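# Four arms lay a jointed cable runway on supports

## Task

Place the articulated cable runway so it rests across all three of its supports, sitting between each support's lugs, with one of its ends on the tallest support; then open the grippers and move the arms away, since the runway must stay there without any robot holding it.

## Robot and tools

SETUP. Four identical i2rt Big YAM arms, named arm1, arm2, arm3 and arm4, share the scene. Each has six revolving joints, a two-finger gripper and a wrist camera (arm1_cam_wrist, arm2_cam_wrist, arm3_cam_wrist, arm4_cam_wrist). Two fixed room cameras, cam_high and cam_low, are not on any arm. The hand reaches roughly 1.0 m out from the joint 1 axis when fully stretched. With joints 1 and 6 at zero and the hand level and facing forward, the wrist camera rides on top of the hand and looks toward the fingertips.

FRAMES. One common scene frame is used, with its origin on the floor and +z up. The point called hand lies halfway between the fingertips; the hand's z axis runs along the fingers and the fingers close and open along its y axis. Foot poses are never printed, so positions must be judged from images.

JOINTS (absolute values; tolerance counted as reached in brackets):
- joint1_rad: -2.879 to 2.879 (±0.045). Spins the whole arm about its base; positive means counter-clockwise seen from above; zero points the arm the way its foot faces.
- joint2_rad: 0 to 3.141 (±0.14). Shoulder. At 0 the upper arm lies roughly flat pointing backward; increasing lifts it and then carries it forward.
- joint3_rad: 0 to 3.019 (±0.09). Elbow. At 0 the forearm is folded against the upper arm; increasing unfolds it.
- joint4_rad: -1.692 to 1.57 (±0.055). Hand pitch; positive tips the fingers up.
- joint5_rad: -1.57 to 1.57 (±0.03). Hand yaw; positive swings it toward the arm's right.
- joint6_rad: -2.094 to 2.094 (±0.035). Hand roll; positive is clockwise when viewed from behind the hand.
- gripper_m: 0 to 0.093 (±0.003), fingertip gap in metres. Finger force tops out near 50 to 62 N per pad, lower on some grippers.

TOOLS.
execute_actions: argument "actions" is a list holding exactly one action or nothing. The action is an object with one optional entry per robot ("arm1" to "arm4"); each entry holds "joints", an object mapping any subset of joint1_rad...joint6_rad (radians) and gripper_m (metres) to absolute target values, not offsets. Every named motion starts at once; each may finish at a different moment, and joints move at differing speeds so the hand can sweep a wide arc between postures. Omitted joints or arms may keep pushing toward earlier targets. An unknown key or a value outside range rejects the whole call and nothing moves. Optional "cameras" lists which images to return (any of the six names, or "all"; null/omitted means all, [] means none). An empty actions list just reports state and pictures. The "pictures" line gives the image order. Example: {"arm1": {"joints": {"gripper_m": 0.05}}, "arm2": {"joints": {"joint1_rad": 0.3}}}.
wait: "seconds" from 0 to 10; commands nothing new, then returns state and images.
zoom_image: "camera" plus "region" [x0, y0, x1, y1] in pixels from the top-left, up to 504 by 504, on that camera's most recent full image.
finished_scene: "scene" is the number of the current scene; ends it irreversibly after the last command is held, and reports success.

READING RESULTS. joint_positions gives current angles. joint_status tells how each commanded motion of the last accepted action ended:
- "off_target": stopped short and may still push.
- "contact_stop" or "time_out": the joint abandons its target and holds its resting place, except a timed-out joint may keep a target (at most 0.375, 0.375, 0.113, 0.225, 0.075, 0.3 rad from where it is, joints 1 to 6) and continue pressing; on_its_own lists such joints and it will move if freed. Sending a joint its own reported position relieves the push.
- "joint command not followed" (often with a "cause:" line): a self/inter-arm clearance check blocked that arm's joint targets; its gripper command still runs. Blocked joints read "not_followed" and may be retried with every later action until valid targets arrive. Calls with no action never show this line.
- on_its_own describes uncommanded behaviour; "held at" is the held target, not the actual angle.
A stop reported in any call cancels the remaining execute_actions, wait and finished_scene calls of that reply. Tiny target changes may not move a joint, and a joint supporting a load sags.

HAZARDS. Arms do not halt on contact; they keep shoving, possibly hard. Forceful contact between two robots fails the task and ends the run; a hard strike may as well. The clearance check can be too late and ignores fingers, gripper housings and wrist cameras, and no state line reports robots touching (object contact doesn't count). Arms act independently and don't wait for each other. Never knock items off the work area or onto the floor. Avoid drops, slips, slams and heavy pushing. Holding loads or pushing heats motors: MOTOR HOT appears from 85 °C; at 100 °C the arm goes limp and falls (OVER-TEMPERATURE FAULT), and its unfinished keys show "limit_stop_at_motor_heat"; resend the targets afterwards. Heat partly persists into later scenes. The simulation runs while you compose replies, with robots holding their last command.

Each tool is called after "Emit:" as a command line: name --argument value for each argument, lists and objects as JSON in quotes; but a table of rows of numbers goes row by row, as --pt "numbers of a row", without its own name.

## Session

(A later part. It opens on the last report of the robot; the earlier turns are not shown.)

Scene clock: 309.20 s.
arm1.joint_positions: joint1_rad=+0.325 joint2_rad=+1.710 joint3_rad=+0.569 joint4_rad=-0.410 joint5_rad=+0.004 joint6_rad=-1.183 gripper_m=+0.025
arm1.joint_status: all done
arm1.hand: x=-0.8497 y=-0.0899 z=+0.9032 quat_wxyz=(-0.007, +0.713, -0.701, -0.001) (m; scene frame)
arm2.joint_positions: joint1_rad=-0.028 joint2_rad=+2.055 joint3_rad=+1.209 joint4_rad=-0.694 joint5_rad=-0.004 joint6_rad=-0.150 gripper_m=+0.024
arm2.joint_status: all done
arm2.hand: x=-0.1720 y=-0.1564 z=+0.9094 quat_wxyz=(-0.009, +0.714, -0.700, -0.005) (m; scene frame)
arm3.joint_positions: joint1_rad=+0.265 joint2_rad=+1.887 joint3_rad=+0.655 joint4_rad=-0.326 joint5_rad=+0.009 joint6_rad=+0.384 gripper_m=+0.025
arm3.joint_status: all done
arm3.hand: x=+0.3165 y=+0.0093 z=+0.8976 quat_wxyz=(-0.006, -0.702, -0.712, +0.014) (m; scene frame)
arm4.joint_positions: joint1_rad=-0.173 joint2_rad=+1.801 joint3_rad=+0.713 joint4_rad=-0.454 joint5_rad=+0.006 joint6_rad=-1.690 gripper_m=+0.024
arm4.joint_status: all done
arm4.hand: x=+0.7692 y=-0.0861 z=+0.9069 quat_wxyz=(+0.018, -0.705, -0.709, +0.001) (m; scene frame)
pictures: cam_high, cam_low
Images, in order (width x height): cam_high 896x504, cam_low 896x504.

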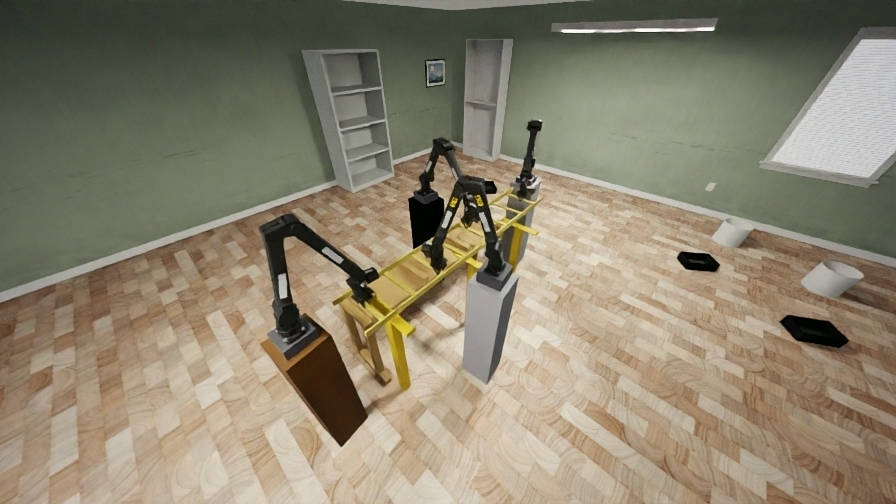

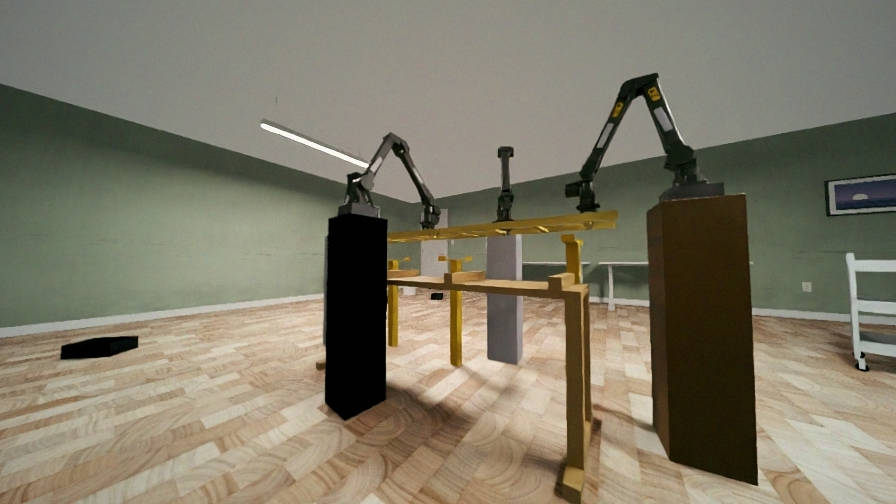

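Emit:
execute_actions --actions '[{"arm1":{"joints":{"joint1_rad":0.572,"joint2_rad":1.755,"joint3_rad":0.722,"joint4_rad":-0.485,"joint6_rad":-0.905}},"arm2":{"joints":{"joint1_rad":0.02,"joint2_rad":2.14,"joint3_rad":1.612,"joint4_rad":-0.915,"joint6_rad":-0.08}},"arm3":{"joints":{"joint1_rad":0.378,"joint2_rad":1.733,"joint3_rad":0.418,"joint4_rad":-0.18,"joint6_rad":0.512}},"arm4":{"joints":{"joint1_rad":-0.40,"joint2_rad":1.835,"joint3_rad":0.826,"joint4_rad":-0.522,"joint6_rad":-1.915}}}]'

Scene clock: 316.90 s.
arm1.joint_positions: joint1_rad=+0.577 joint2_rad=+1.795 joint3_rad=+0.683 joint4_rad=-0.464 joint5_rad=+0.000 joint6_rad=-0.934 gripper_m=+0.025
arm1.joint_status: all done
arm1.hand: x=-0.8617 y=-0.0019 z=+0.8971 quat_wxyz=(+0.004, +0.714, -0.700, -0.007) (m; scene frame)
arm2.joint_positions: joint1_rad=+0.008 joint2_rad=+2.230 joint3_rad=+1.535 joint4_rad=-0.859 joint5_rad=+0.000 joint6_rad=-0.114 gripper_m=+0.024
arm2.joint_status: joint4_rad time_out (moved -0.165 of -0.221); the others done
arm2.on_its_own: joint4_rad reads -0.859 and still pushes toward -0.915 since a time_out
arm2.hand: x=-0.1821 y=-0.0692 z=+0.9035 quat_wxyz=(-0.004, +0.714, -0.700, +0.001) (m; scene frame)
arm3.joint_positions: joint1_rad=+0.369 joint2_rad=+1.793 joint3_rad=+0.413 joint4_rad=-0.173 joint5_rad=+0.013 joint6_rad=+0.487 gripper_m=+0.025
arm3.joint_status: all done
arm3.hand: x=+0.3059 y=+0.0994 z=+0.8972 quat_wxyz=(-0.009, -0.702, -0.712, +0.016) (m; scene frame)
arm4.joint_positions: joint1_rad=-0.407 joint2_rad=+1.854 joint3_rad=+0.810 joint4_rad=-0.511 joint5_rad=+0.013 joint6_rad=-1.928 gripper_m=+0.024
arm4.joint_status: all done
arm4.hand: x=+0.7610 y=+0.0070 z=+0.9077 quat_wxyz=(+0.014, -0.704, -0.710, -0.009) (m; scene frame)
pictures: arm1_cam_wrist, arm2_cam_wrist, arm3_cam_wrist, arm4_cam_wrist, cam_high, cam_low
Images, in order (width x height): arm1_cam_wrist 616x616, arm2_cam_wrist 616x616, arm3_cam_wrist 616x616, arm4_cam_wrist 616x616, cam_high 896x504, cam_low 896x504.

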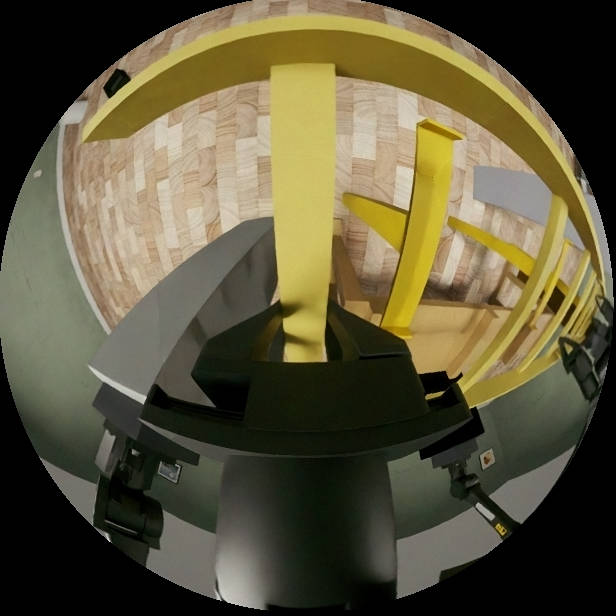

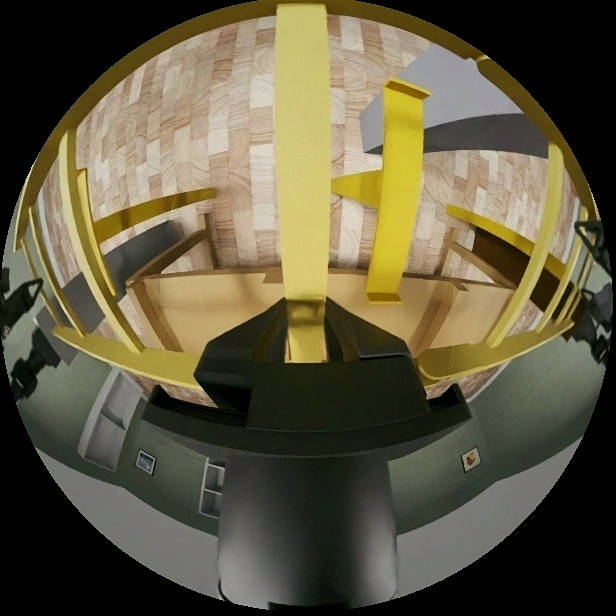

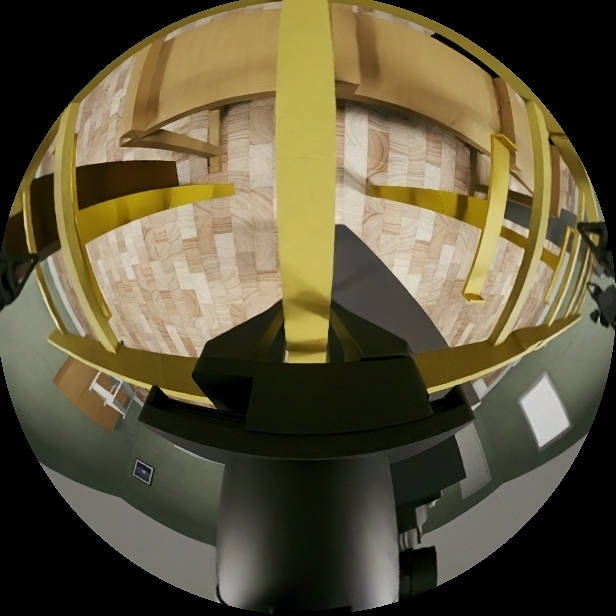

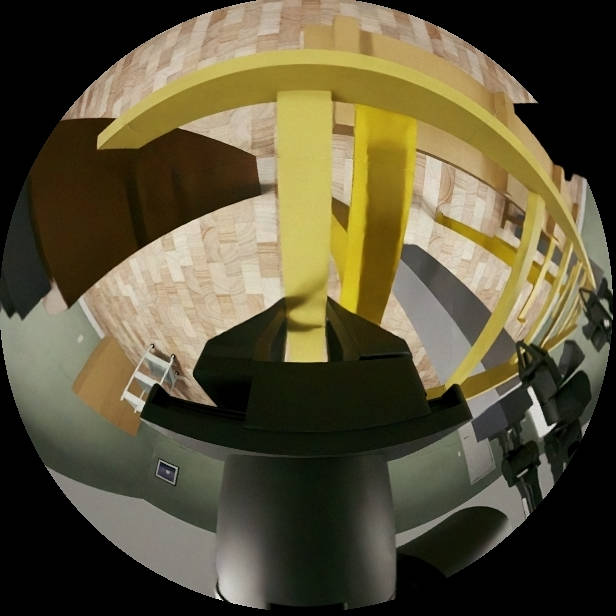

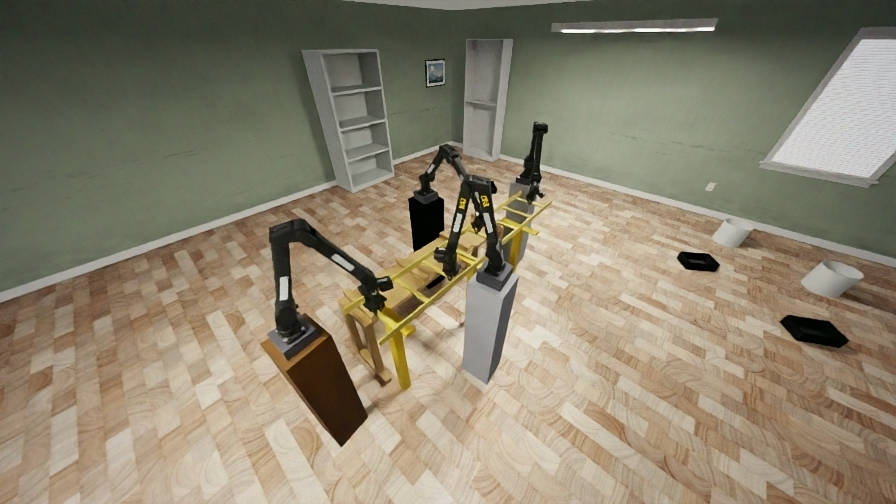

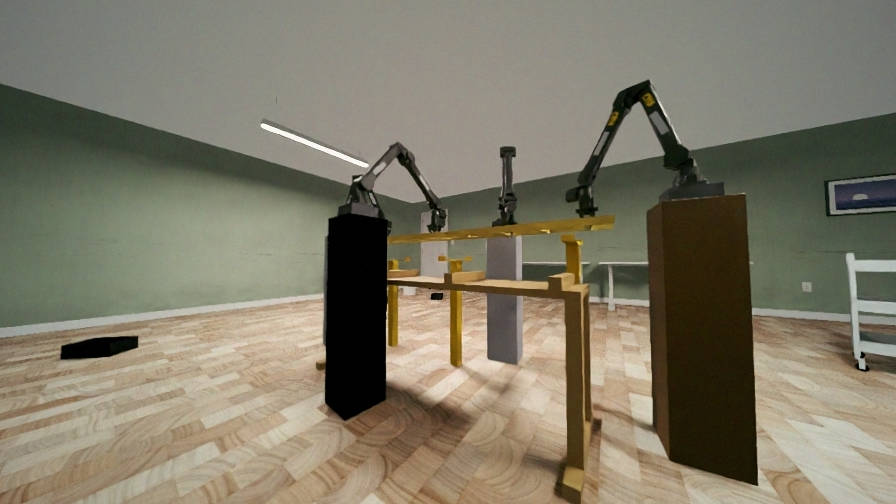

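Emit:
zoom_image --camera "arm4_cam_wrist" --region '[250, 20, 530, 420]'

Emit:
zoom_image --camera "arm1_cam_wrist" --region '[250, 20, 530, 420]'

Region (250, 20, 530, 420) of arm4_cam_wrist's 616x616 image, scaled by 1.260, with more detail than that image has; it fills the left 353 columns of this view, and the rest is white.

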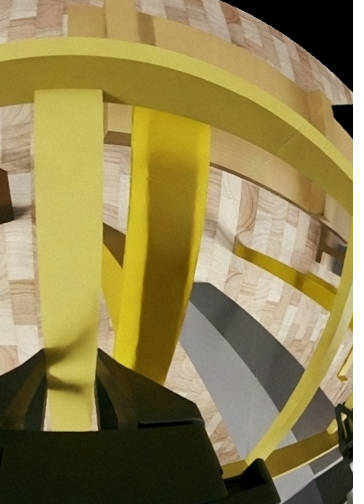

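Region (250, 20, 530, 420) of arm1_cam_wrist's 616x616 image, scaled by 1.260, with more detail than that image has; it fills the left 353 columns of this view, and the rest is white.

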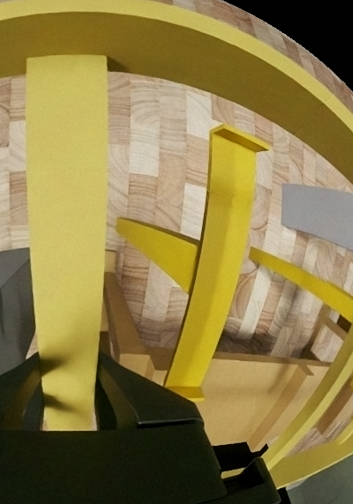

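Emit:
execute_actions --actions '[{"arm1":{"joints":{"joint1_rad":0.60,"joint2_rad":1.855,"joint3_rad":0.75,"joint4_rad":-0.385,"joint6_rad":-0.88}},"arm2":{"joints":{"joint2_rad":2.215,"joint3_rad":1.663,"joint4_rad":-0.865}},"arm3":{"joints":{"joint1_rad":0.402,"joint2_rad":1.875,"joint3_rad":0.40,"joint4_rad":-0.03,"joint6_rad":0.535}},"arm4":{"joints":{"joint1_rad":-0.372,"joint2_rad":1.916,"joint3_rad":0.805,"joint4_rad":-0.41,"joint6_rad":-1.89}}}]' --cameras '["arm1_cam_wrist","arm2_cam_wrist","arm3_cam_wrist","arm4_cam_wrist","cam_low"]'

Scene clock: 357.47 s.
arm1.joint_positions: joint1_rad=+0.597 joint2_rad=+1.905 joint3_rad=+0.708 joint4_rad=-0.378 joint5_rad=-0.005 joint6_rad=-0.908 gripper_m=+0.025
arm1.joint_status: all done
arm1.hand: x=-0.8602 y=+0.0095 z=+0.8654 quat_wxyz=(+0.003, +0.712, -0.702, -0.010) (m; scene frame)
arm2.joint_positions: joint1_rad=+0.008 joint2_rad=+2.303 joint3_rad=+1.575 joint4_rad=-0.842 joint5_rad=+0.000 joint6_rad=-0.108 gripper_m=+0.024
arm2.joint_status: all done
arm2.hand: x=-0.1812 y=-0.0633 z=+0.8728 quat_wxyz=(+0.001, +0.712, -0.702, +0.006) (m; scene frame)
arm3.joint_positions: joint1_rad=+0.381 joint2_rad=+1.930 joint3_rad=+0.416 joint4_rad=-0.027 joint5_rad=+0.014 joint6_rad=+0.507 gripper_m=+0.025
arm3.joint_status: all done
arm3.hand: x=+0.3080 y=+0.1008 z=+0.8674 quat_wxyz=(-0.015, -0.704, -0.709, +0.018) (m; scene frame)
arm4.joint_positions: joint1_rad=-0.396 joint2_rad=+1.937 joint3_rad=+0.802 joint4_rad=-0.419 joint5_rad=+0.021 joint6_rad=-1.913 gripper_m=+0.024
arm4.joint_status: all done
arm4.hand: x=+0.7623 y=+0.0038 z=+0.8765 quat_wxyz=(+0.017, -0.705, -0.708, -0.012) (m; scene frame)
pictures: arm1_cam_wrist, arm2_cam_wrist, arm3_cam_wrist, arm4_cam_wrist, cam_low
Images, in order (width x height): arm1_cam_wrist 616x616, arm2_cam_wrist 616x616, arm3_cam_wrist 616x616, arm4_cam_wrist 616x616, cam_low 896x504.

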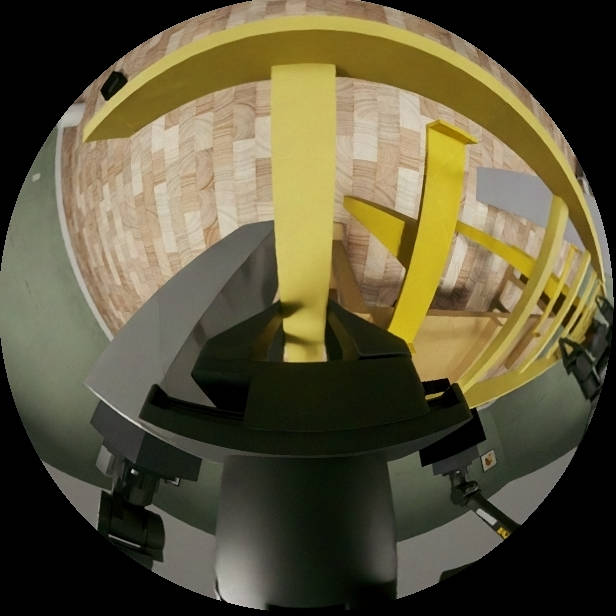

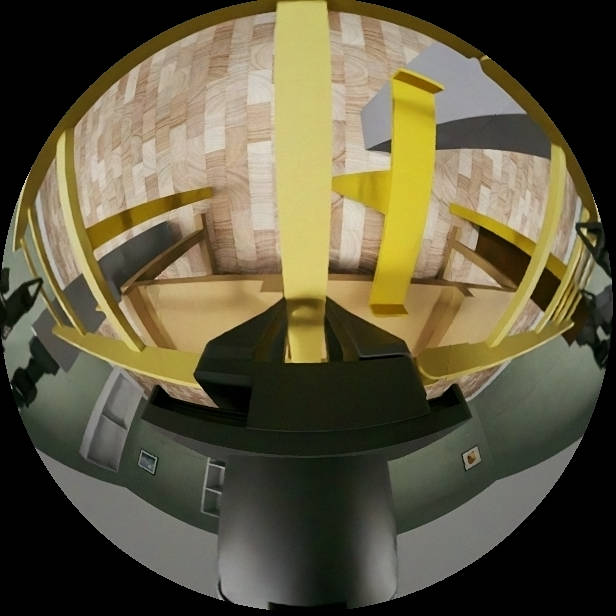

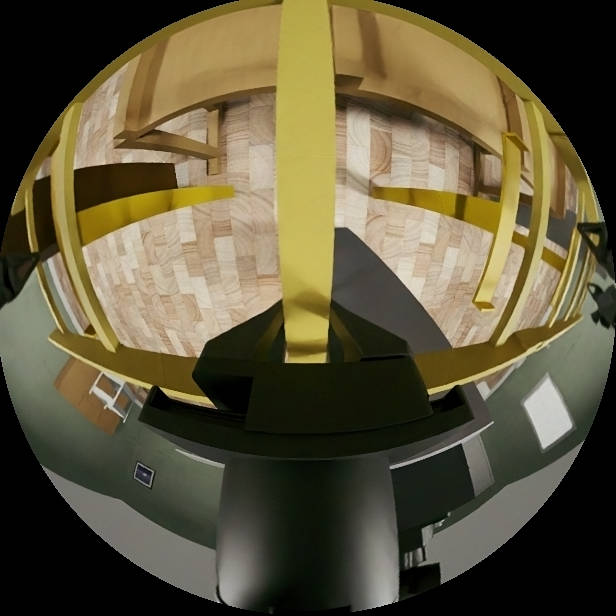

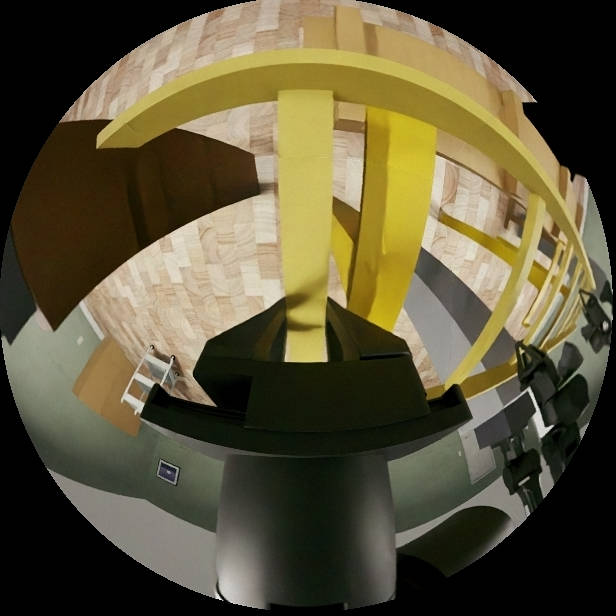

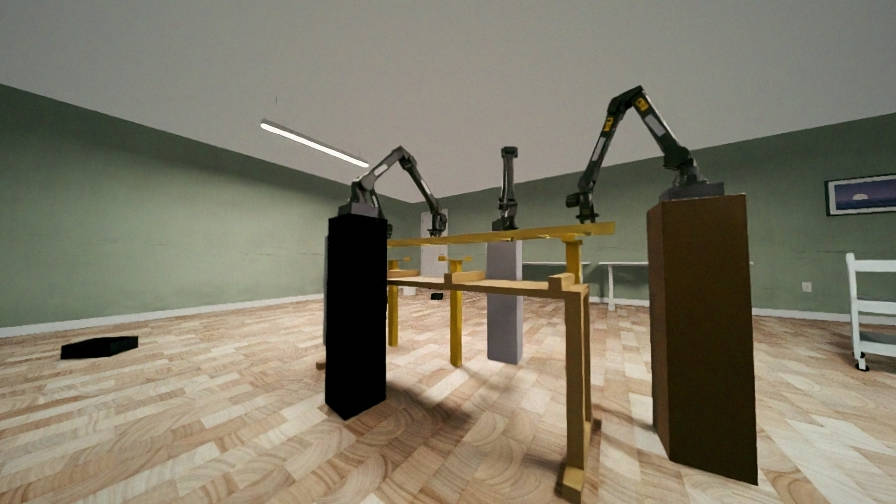

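Emit:
zoom_image --camera "cam_low" --region '[520, 200, 640, 270]'

Emit:
zoom_image --camera "arm4_cam_wrist" --region '[320, 30, 480, 190]'

Emit:
zoom_image --camera "arm1_cam_wrist" --region '[360, 60, 560, 380]'

Emit:
zoom_image --camera "arm3_cam_wrist" --region '[0, 80, 200, 380]'

Region (520, 200, 640, 270) of cam_low's 896x504 image, scaled by 4.200, with more detail than that image has; it fills the top 294 rows of this view, and the rest is white.

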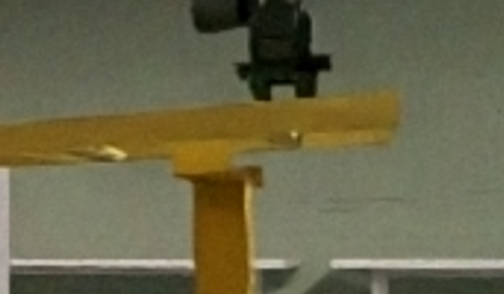

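Region (320, 30, 480, 190) of arm4_cam_wrist's 616x616 image, scaled by 3.150, with more detail than that image has.

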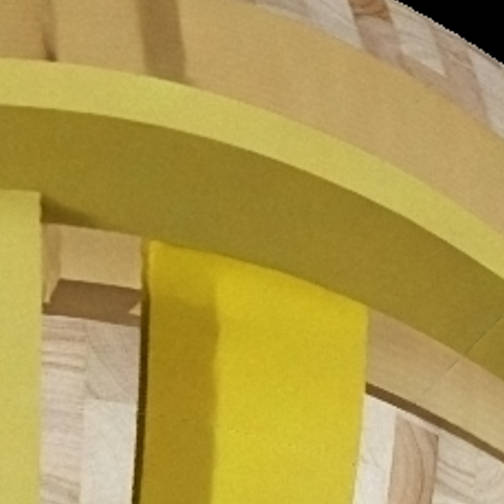

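Region (360, 60, 560, 380) of arm1_cam_wrist's 616x616 image, scaled by 1.575, with more detail than that image has; it fills the left 315 columns of this view, and the rest is white.

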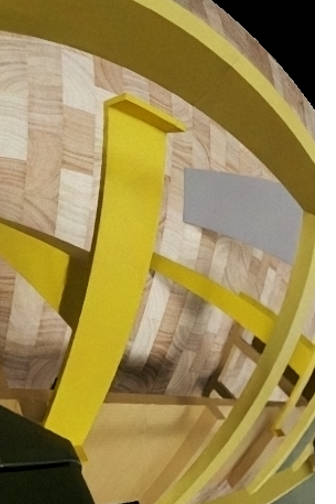

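Region (0, 80, 200, 380) of arm3_cam_wrist's 616x616 image, scaled by 1.680, with more detail than that image has.

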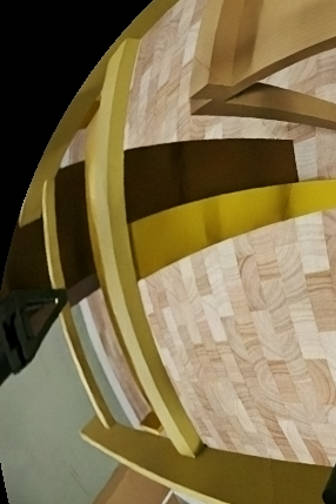

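Emit:
execute_actions --actions '[]' --cameras '["cam_high","arm4_cam_wrist"]'

Emit:
zoom_image --camera "cam_high" --region '[340, 270, 460, 360]'

Emit:
zoom_image --camera "cam_high" --region '[440, 190, 580, 290]'

Scene clock: 372.33 s.
arm1.joint_positions: joint1_rad=+0.597 joint2_rad=+1.905 joint3_rad=+0.708 joint4_rad=-0.378 joint5_rad=-0.005 joint6_rad=-0.908 gripper_m=+0.025
arm1.joint_status: all done
arm1.hand: x=-0.8602 y=+0.0095 z=+0.8654 quat_wxyz=(+0.003, +0.712, -0.702, -0.010) (m; scene frame)
arm2.joint_positions: joint1_rad=+0.008 joint2_rad=+2.303 joint3_rad=+1.575 joint4_rad=-0.842 joint5_rad=+0.000 joint6_rad=-0.108 gripper_m=+0.024
arm2.joint_status: all done
arm2.hand: x=-0.1812 y=-0.0633 z=+0.8728 quat_wxyz=(+0.001, +0.712, -0.702, +0.006) (m; scene frame)
arm3.joint_positions: joint1_rad=+0.381 joint2_rad=+1.930 joint3_rad=+0.416 joint4_rad=-0.027 joint5_rad=+0.014 joint6_rad=+0.507 gripper_m=+0.025
arm3.joint_status: all done
arm3.hand: x=+0.3080 y=+0.1008 z=+0.8674 quat_wxyz=(-0.015, -0.704, -0.709, +0.018) (m; scene frame)
arm4.joint_positions: joint1_rad=-0.396 joint2_rad=+1.937 joint3_rad=+0.802 joint4_rad=-0.419 joint5_rad=+0.021 joint6_rad=-1.913 gripper_m=+0.024
arm4.joint_status: all done
arm4.hand: x=+0.7623 y=+0.0038 z=+0.8765 quat_wxyz=(+0.017, -0.705, -0.708, -0.012) (m; scene frame)
pictures: arm4_cam_wrist, cam_high
Images, in order (width x height): arm4_cam_wrist 616x616, cam_high 896x504.

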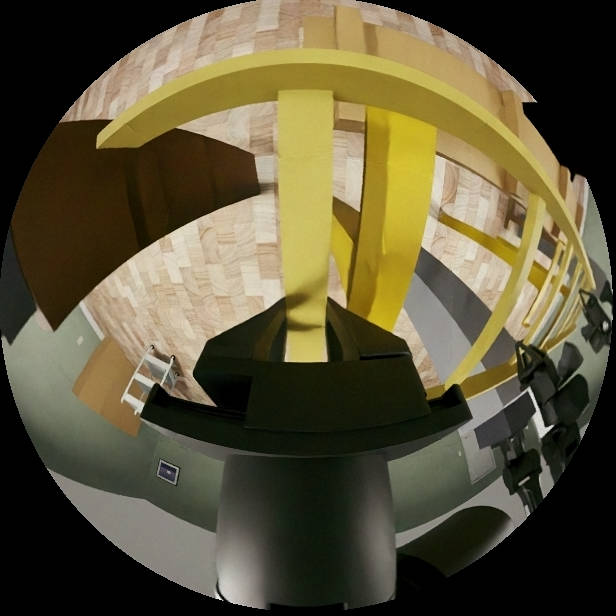

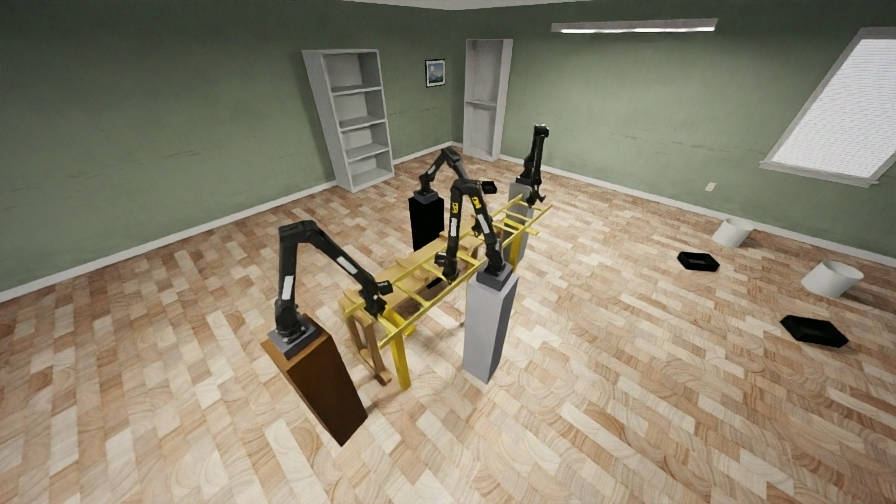

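Region (340, 270, 460, 360) of cam_high's 896x504 image, scaled by 4.200, with more detail than that image has; it fills the top 378 rows of this view, and the rest is white.

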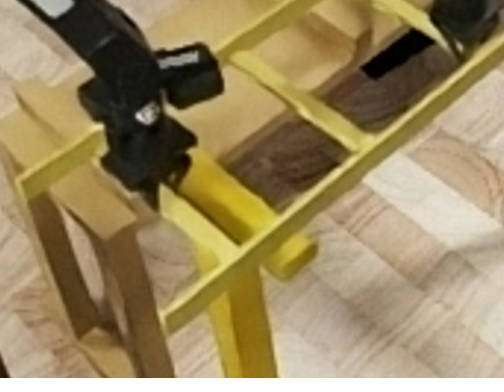

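Region (440, 190, 580, 290) of cam_high's 896x504 image, scaled by 3.600, with more detail than that image has; it fills the top 360 rows of this view, and the rest is white.

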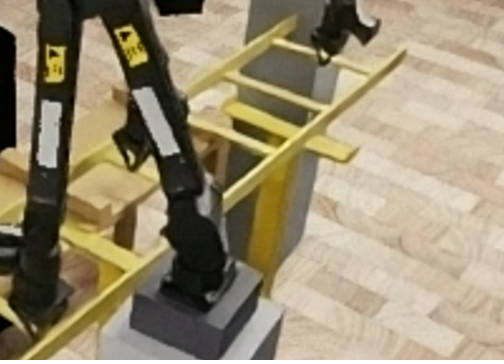

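Emit:
execute_actions --actions '[{"arm1":{"joints":{"joint1_rad":0.665,"joint2_rad":1.872,"joint3_rad":0.812,"joint4_rad":-0.435,"joint6_rad":-0.80}},"arm2":{"joints":{"joint2_rad":2.24,"joint3_rad":1.715,"joint4_rad":-0.892,"joint6_rad":-0.05}},"arm3":{"joints":{"joint6_rad":0.56}},"arm4":{"joints":{"joint1_rad":-0.345,"joint6_rad":-1.845}}}]' --cameras '["arm1_cam_wrist","arm2_cam_wrist","arm4_cam_wrist"]'

Emit:
zoom_image --camera "arm4_cam_wrist" --region '[320, 30, 480, 190]'

Scene clock: 387.63 s.
arm1.joint_positions: joint1_rad=+0.666 joint2_rad=+1.913 joint3_rad=+0.761 joint4_rad=-0.419 joint5_rad=-0.008 joint6_rad=-0.815 gripper_m=+0.025
arm1.joint_status: all done
arm1.hand: x=-0.8616 y=+0.0416 z=+0.8707 quat_wxyz=(+0.001, +0.703, -0.711, -0.011) (m; scene frame)
arm2.joint_positions: joint1_rad=+0.012 joint2_rad=+2.320 joint3_rad=+1.620 joint4_rad=-0.860 joint5_rad=-0.005 joint6_rad=-0.078 gripper_m=+0.024
arm2.joint_status: joint3_rad time_out (moved +0.045 of +0.140); the others done
arm2.on_its_own: joint3_rad reads +1.620 and still pushes toward +1.715 since a time_out
arm2.hand: x=-0.1834 y=-0.0499 z=+0.8753 quat_wxyz=(-0.001, +0.703, -0.711, +0.001) (m; scene frame)
arm3.joint_positions: joint1_rad=+0.387 joint2_rad=+1.930 joint3_rad=+0.416 joint4_rad=-0.025 joint5_rad=+0.014 joint6_rad=+0.538 gripper_m=+0.025
arm3.joint_status: all done
arm3.hand: x=+0.3096 y=+0.1011 z=+0.8674 quat_wxyz=(-0.016, -0.713, -0.700, +0.018) (m; scene frame)
arm4.joint_positions: joint1_rad=-0.368 joint2_rad=+1.937 joint3_rad=+0.798 joint4_rad=-0.419 joint5_rad=+0.017 joint6_rad=-1.861 gripper_m=+0.024
arm4.joint_status: all done
arm4.hand: x=+0.7607 y=-0.0078 z=+0.8757 quat_wxyz=(+0.015, -0.714, -0.700, -0.010) (m; scene frame)
pictures: arm1_cam_wrist, arm2_cam_wrist, arm4_cam_wrist
Images, in order (width x height): arm1_cam_wrist 616x616, arm2_cam_wrist 616x616, arm4_cam_wrist 616x616.

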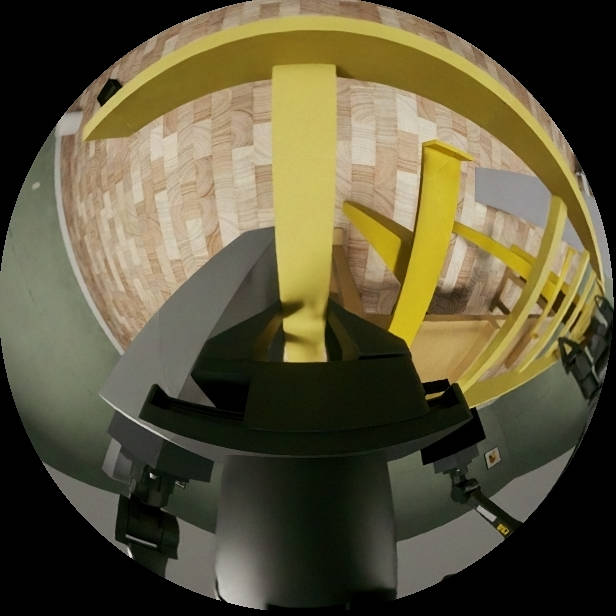

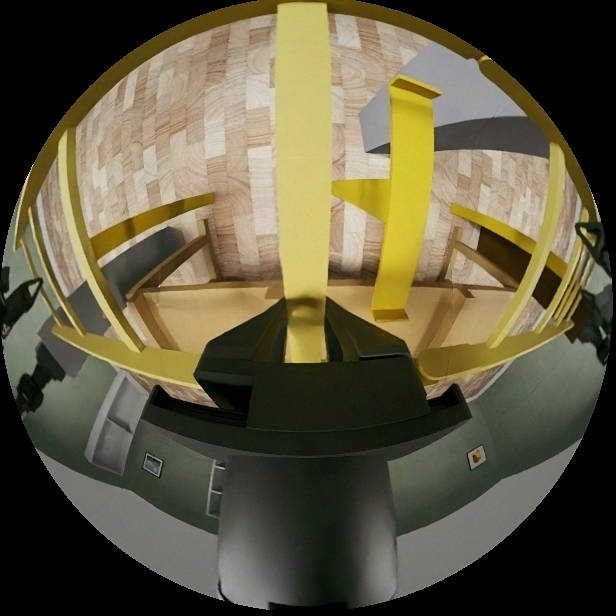

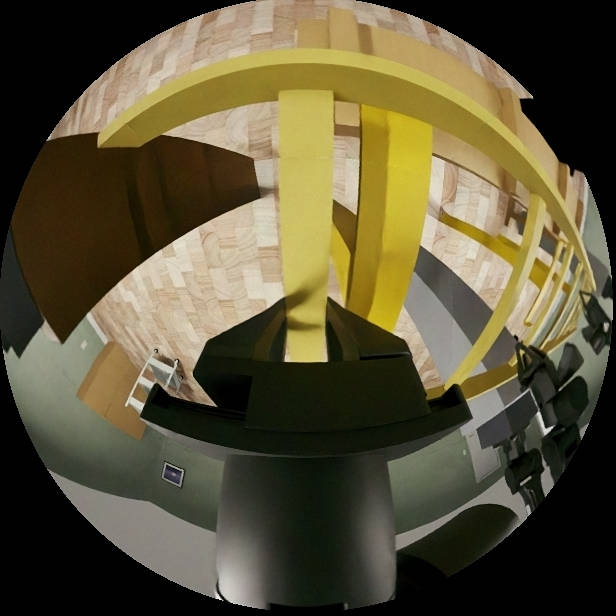

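Region (320, 30, 480, 190) of arm4_cam_wrist's 616x616 image, scaled by 3.150, with more detail than that image has.

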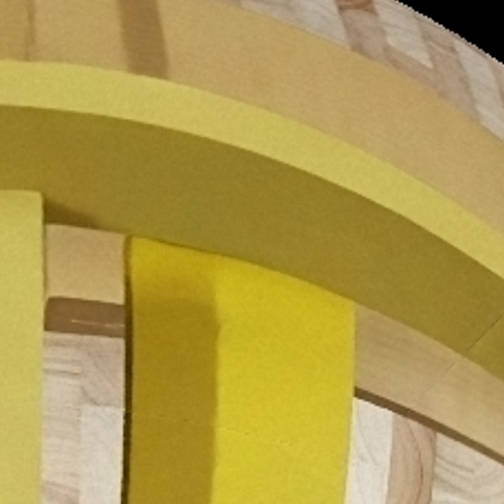

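Emit:
execute_actions --actions '[{"arm1":{"joints":{"joint1_rad":0.655,"joint2_rad":2.03,"joint3_rad":0.82,"joint4_rad":-0.283}},"arm2":{"joints":{"joint2_rad":2.34,"joint3_rad":1.73,"joint4_rad":-0.80}},"arm3":{"joints":{"joint1_rad":0.35,"joint2_rad":2.037,"joint3_rad":0.432,"joint4_rad":0.12,"joint5_rad":-0.06,"joint6_rad":0.525}},"arm4":{"joints":{"joint2_rad":1.975,"joint3_rad":0.856,"joint4_rad":-0.47,"joint5_rad":0.0}}}]' --cameras '["arm1_cam_wrist","arm2_cam_wrist","arm4_cam_wrist","cam_low"]'

Scene clock: 411.07 s.
arm1.joint_positions: joint1_rad=+0.660 joint2_rad=+2.094 joint3_rad=+0.793 joint4_rad=-0.275 joint5_rad=-0.006 joint6_rad=-0.819 gripper_m=+0.025
arm1.joint_status: all done
arm1.hand: x=-0.8593 y=+0.0413 z=+0.8116 quat_wxyz=(+0.004, +0.703, -0.711, -0.010) (m; scene frame)
arm2.joint_positions: joint1_rad=+0.012 joint2_rad=+2.435 joint3_rad=+1.647 joint4_rad=-0.778 joint5_rad=-0.001 joint6_rad=-0.077 gripper_m=+0.024
arm2.joint_status: all done
arm2.hand: x=-0.1824 y=-0.0502 z=+0.8137 quat_wxyz=(+0.000, +0.702, -0.712, +0.004) (m; scene frame)
arm3.joint_positions: joint1_rad=+0.353 joint2_rad=+2.097 joint3_rad=+0.448 joint4_rad=+0.118 joint5_rad=-0.044 joint6_rad=+0.509 gripper_m=+0.025
arm3.joint_status: all done
arm3.hand: x=+0.3120 y=+0.0990 z=+0.8307 quat_wxyz=(-0.028, -0.714, -0.699, -0.008) (m; scene frame)
arm4.joint_positions: joint1_rad=-0.360 joint2_rad=+1.991 joint3_rad=+0.835 joint4_rad=-0.456 joint5_rad=+0.016 joint6_rad=-1.852 gripper_m=+0.024
arm4.joint_status: all done
arm4.hand: x=+0.7613 y=-0.0112 z=+0.8620 quat_wxyz=(-0.009, -0.714, -0.700, -0.023) (m; scene frame)
pictures: arm1_cam_wrist, arm2_cam_wrist, arm4_cam_wrist, cam_low
Images, in order (width x height): arm1_cam_wrist 616x616, arm2_cam_wrist 616x616, arm4_cam_wrist 616x616, cam_low 896x504.

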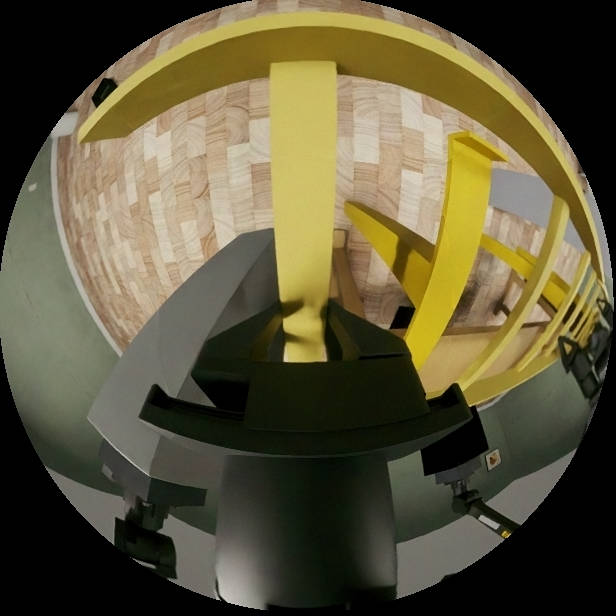

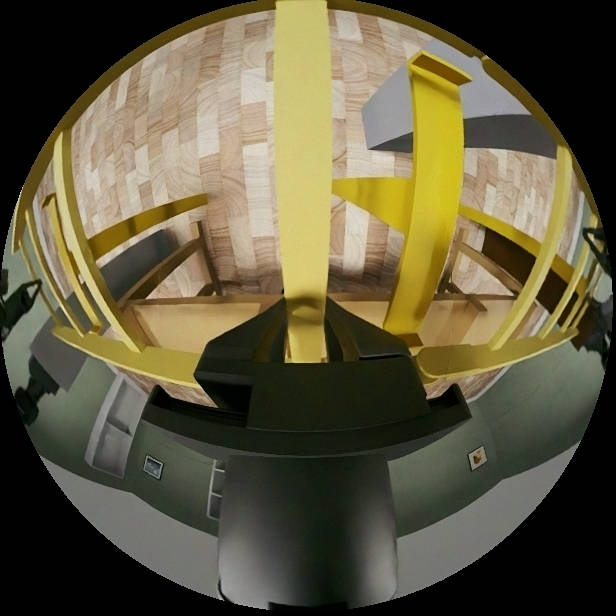

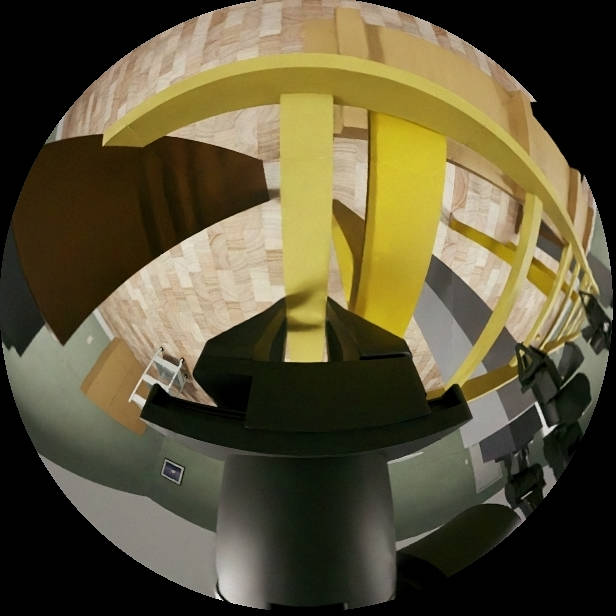

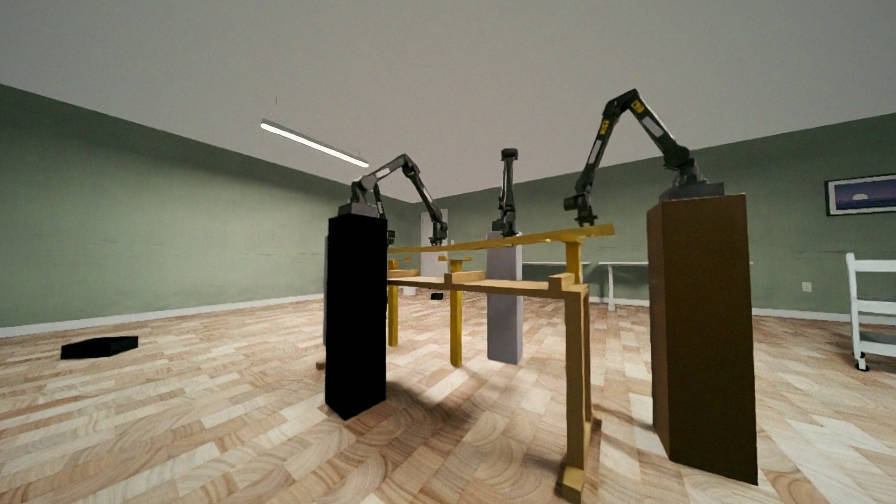

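Emit:
zoom_image --camera "arm1_cam_wrist" --region '[400, 90, 560, 250]'

Emit:
zoom_image --camera "arm2_cam_wrist" --region '[360, 10, 520, 170]'

Emit:
zoom_image --camera "arm4_cam_wrist" --region '[320, 30, 480, 190]'

Emit:
zoom_image --camera "cam_low" --region '[380, 200, 640, 290]'

Region (400, 90, 560, 250) of arm1_cam_wrist's 616x616 image, scaled by 3.150, with more detail than that image has.

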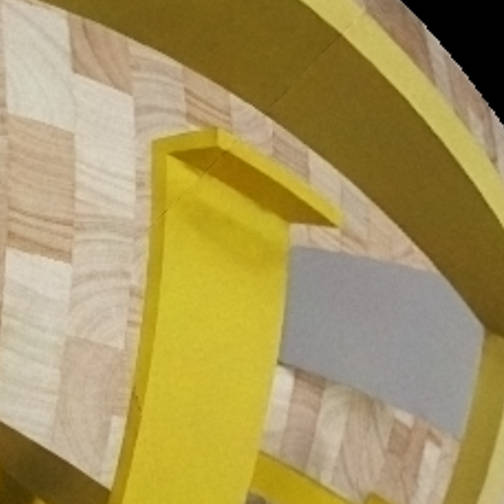

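Region (360, 10, 520, 170) of arm2_cam_wrist's 616x616 image, scaled by 3.150, with more detail than that image has.

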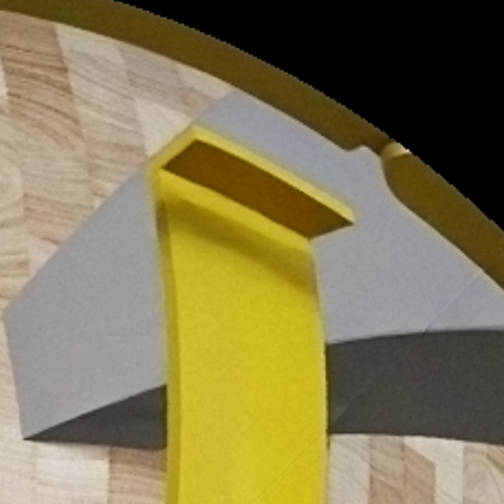

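Region (320, 30, 480, 190) of arm4_cam_wrist's 616x616 image, scaled by 3.150, with more detail than that image has.

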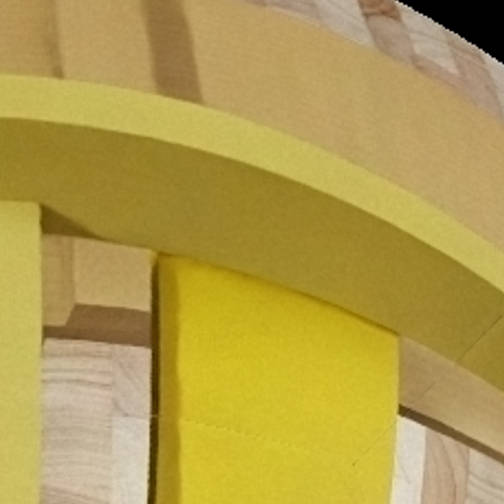

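Region (380, 200, 640, 290) of cam_low's 896x504 image, scaled by 1.938, with more detail than that image has; it fills the top 174 rows of this view, and the rest is white.

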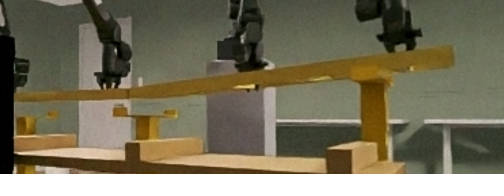

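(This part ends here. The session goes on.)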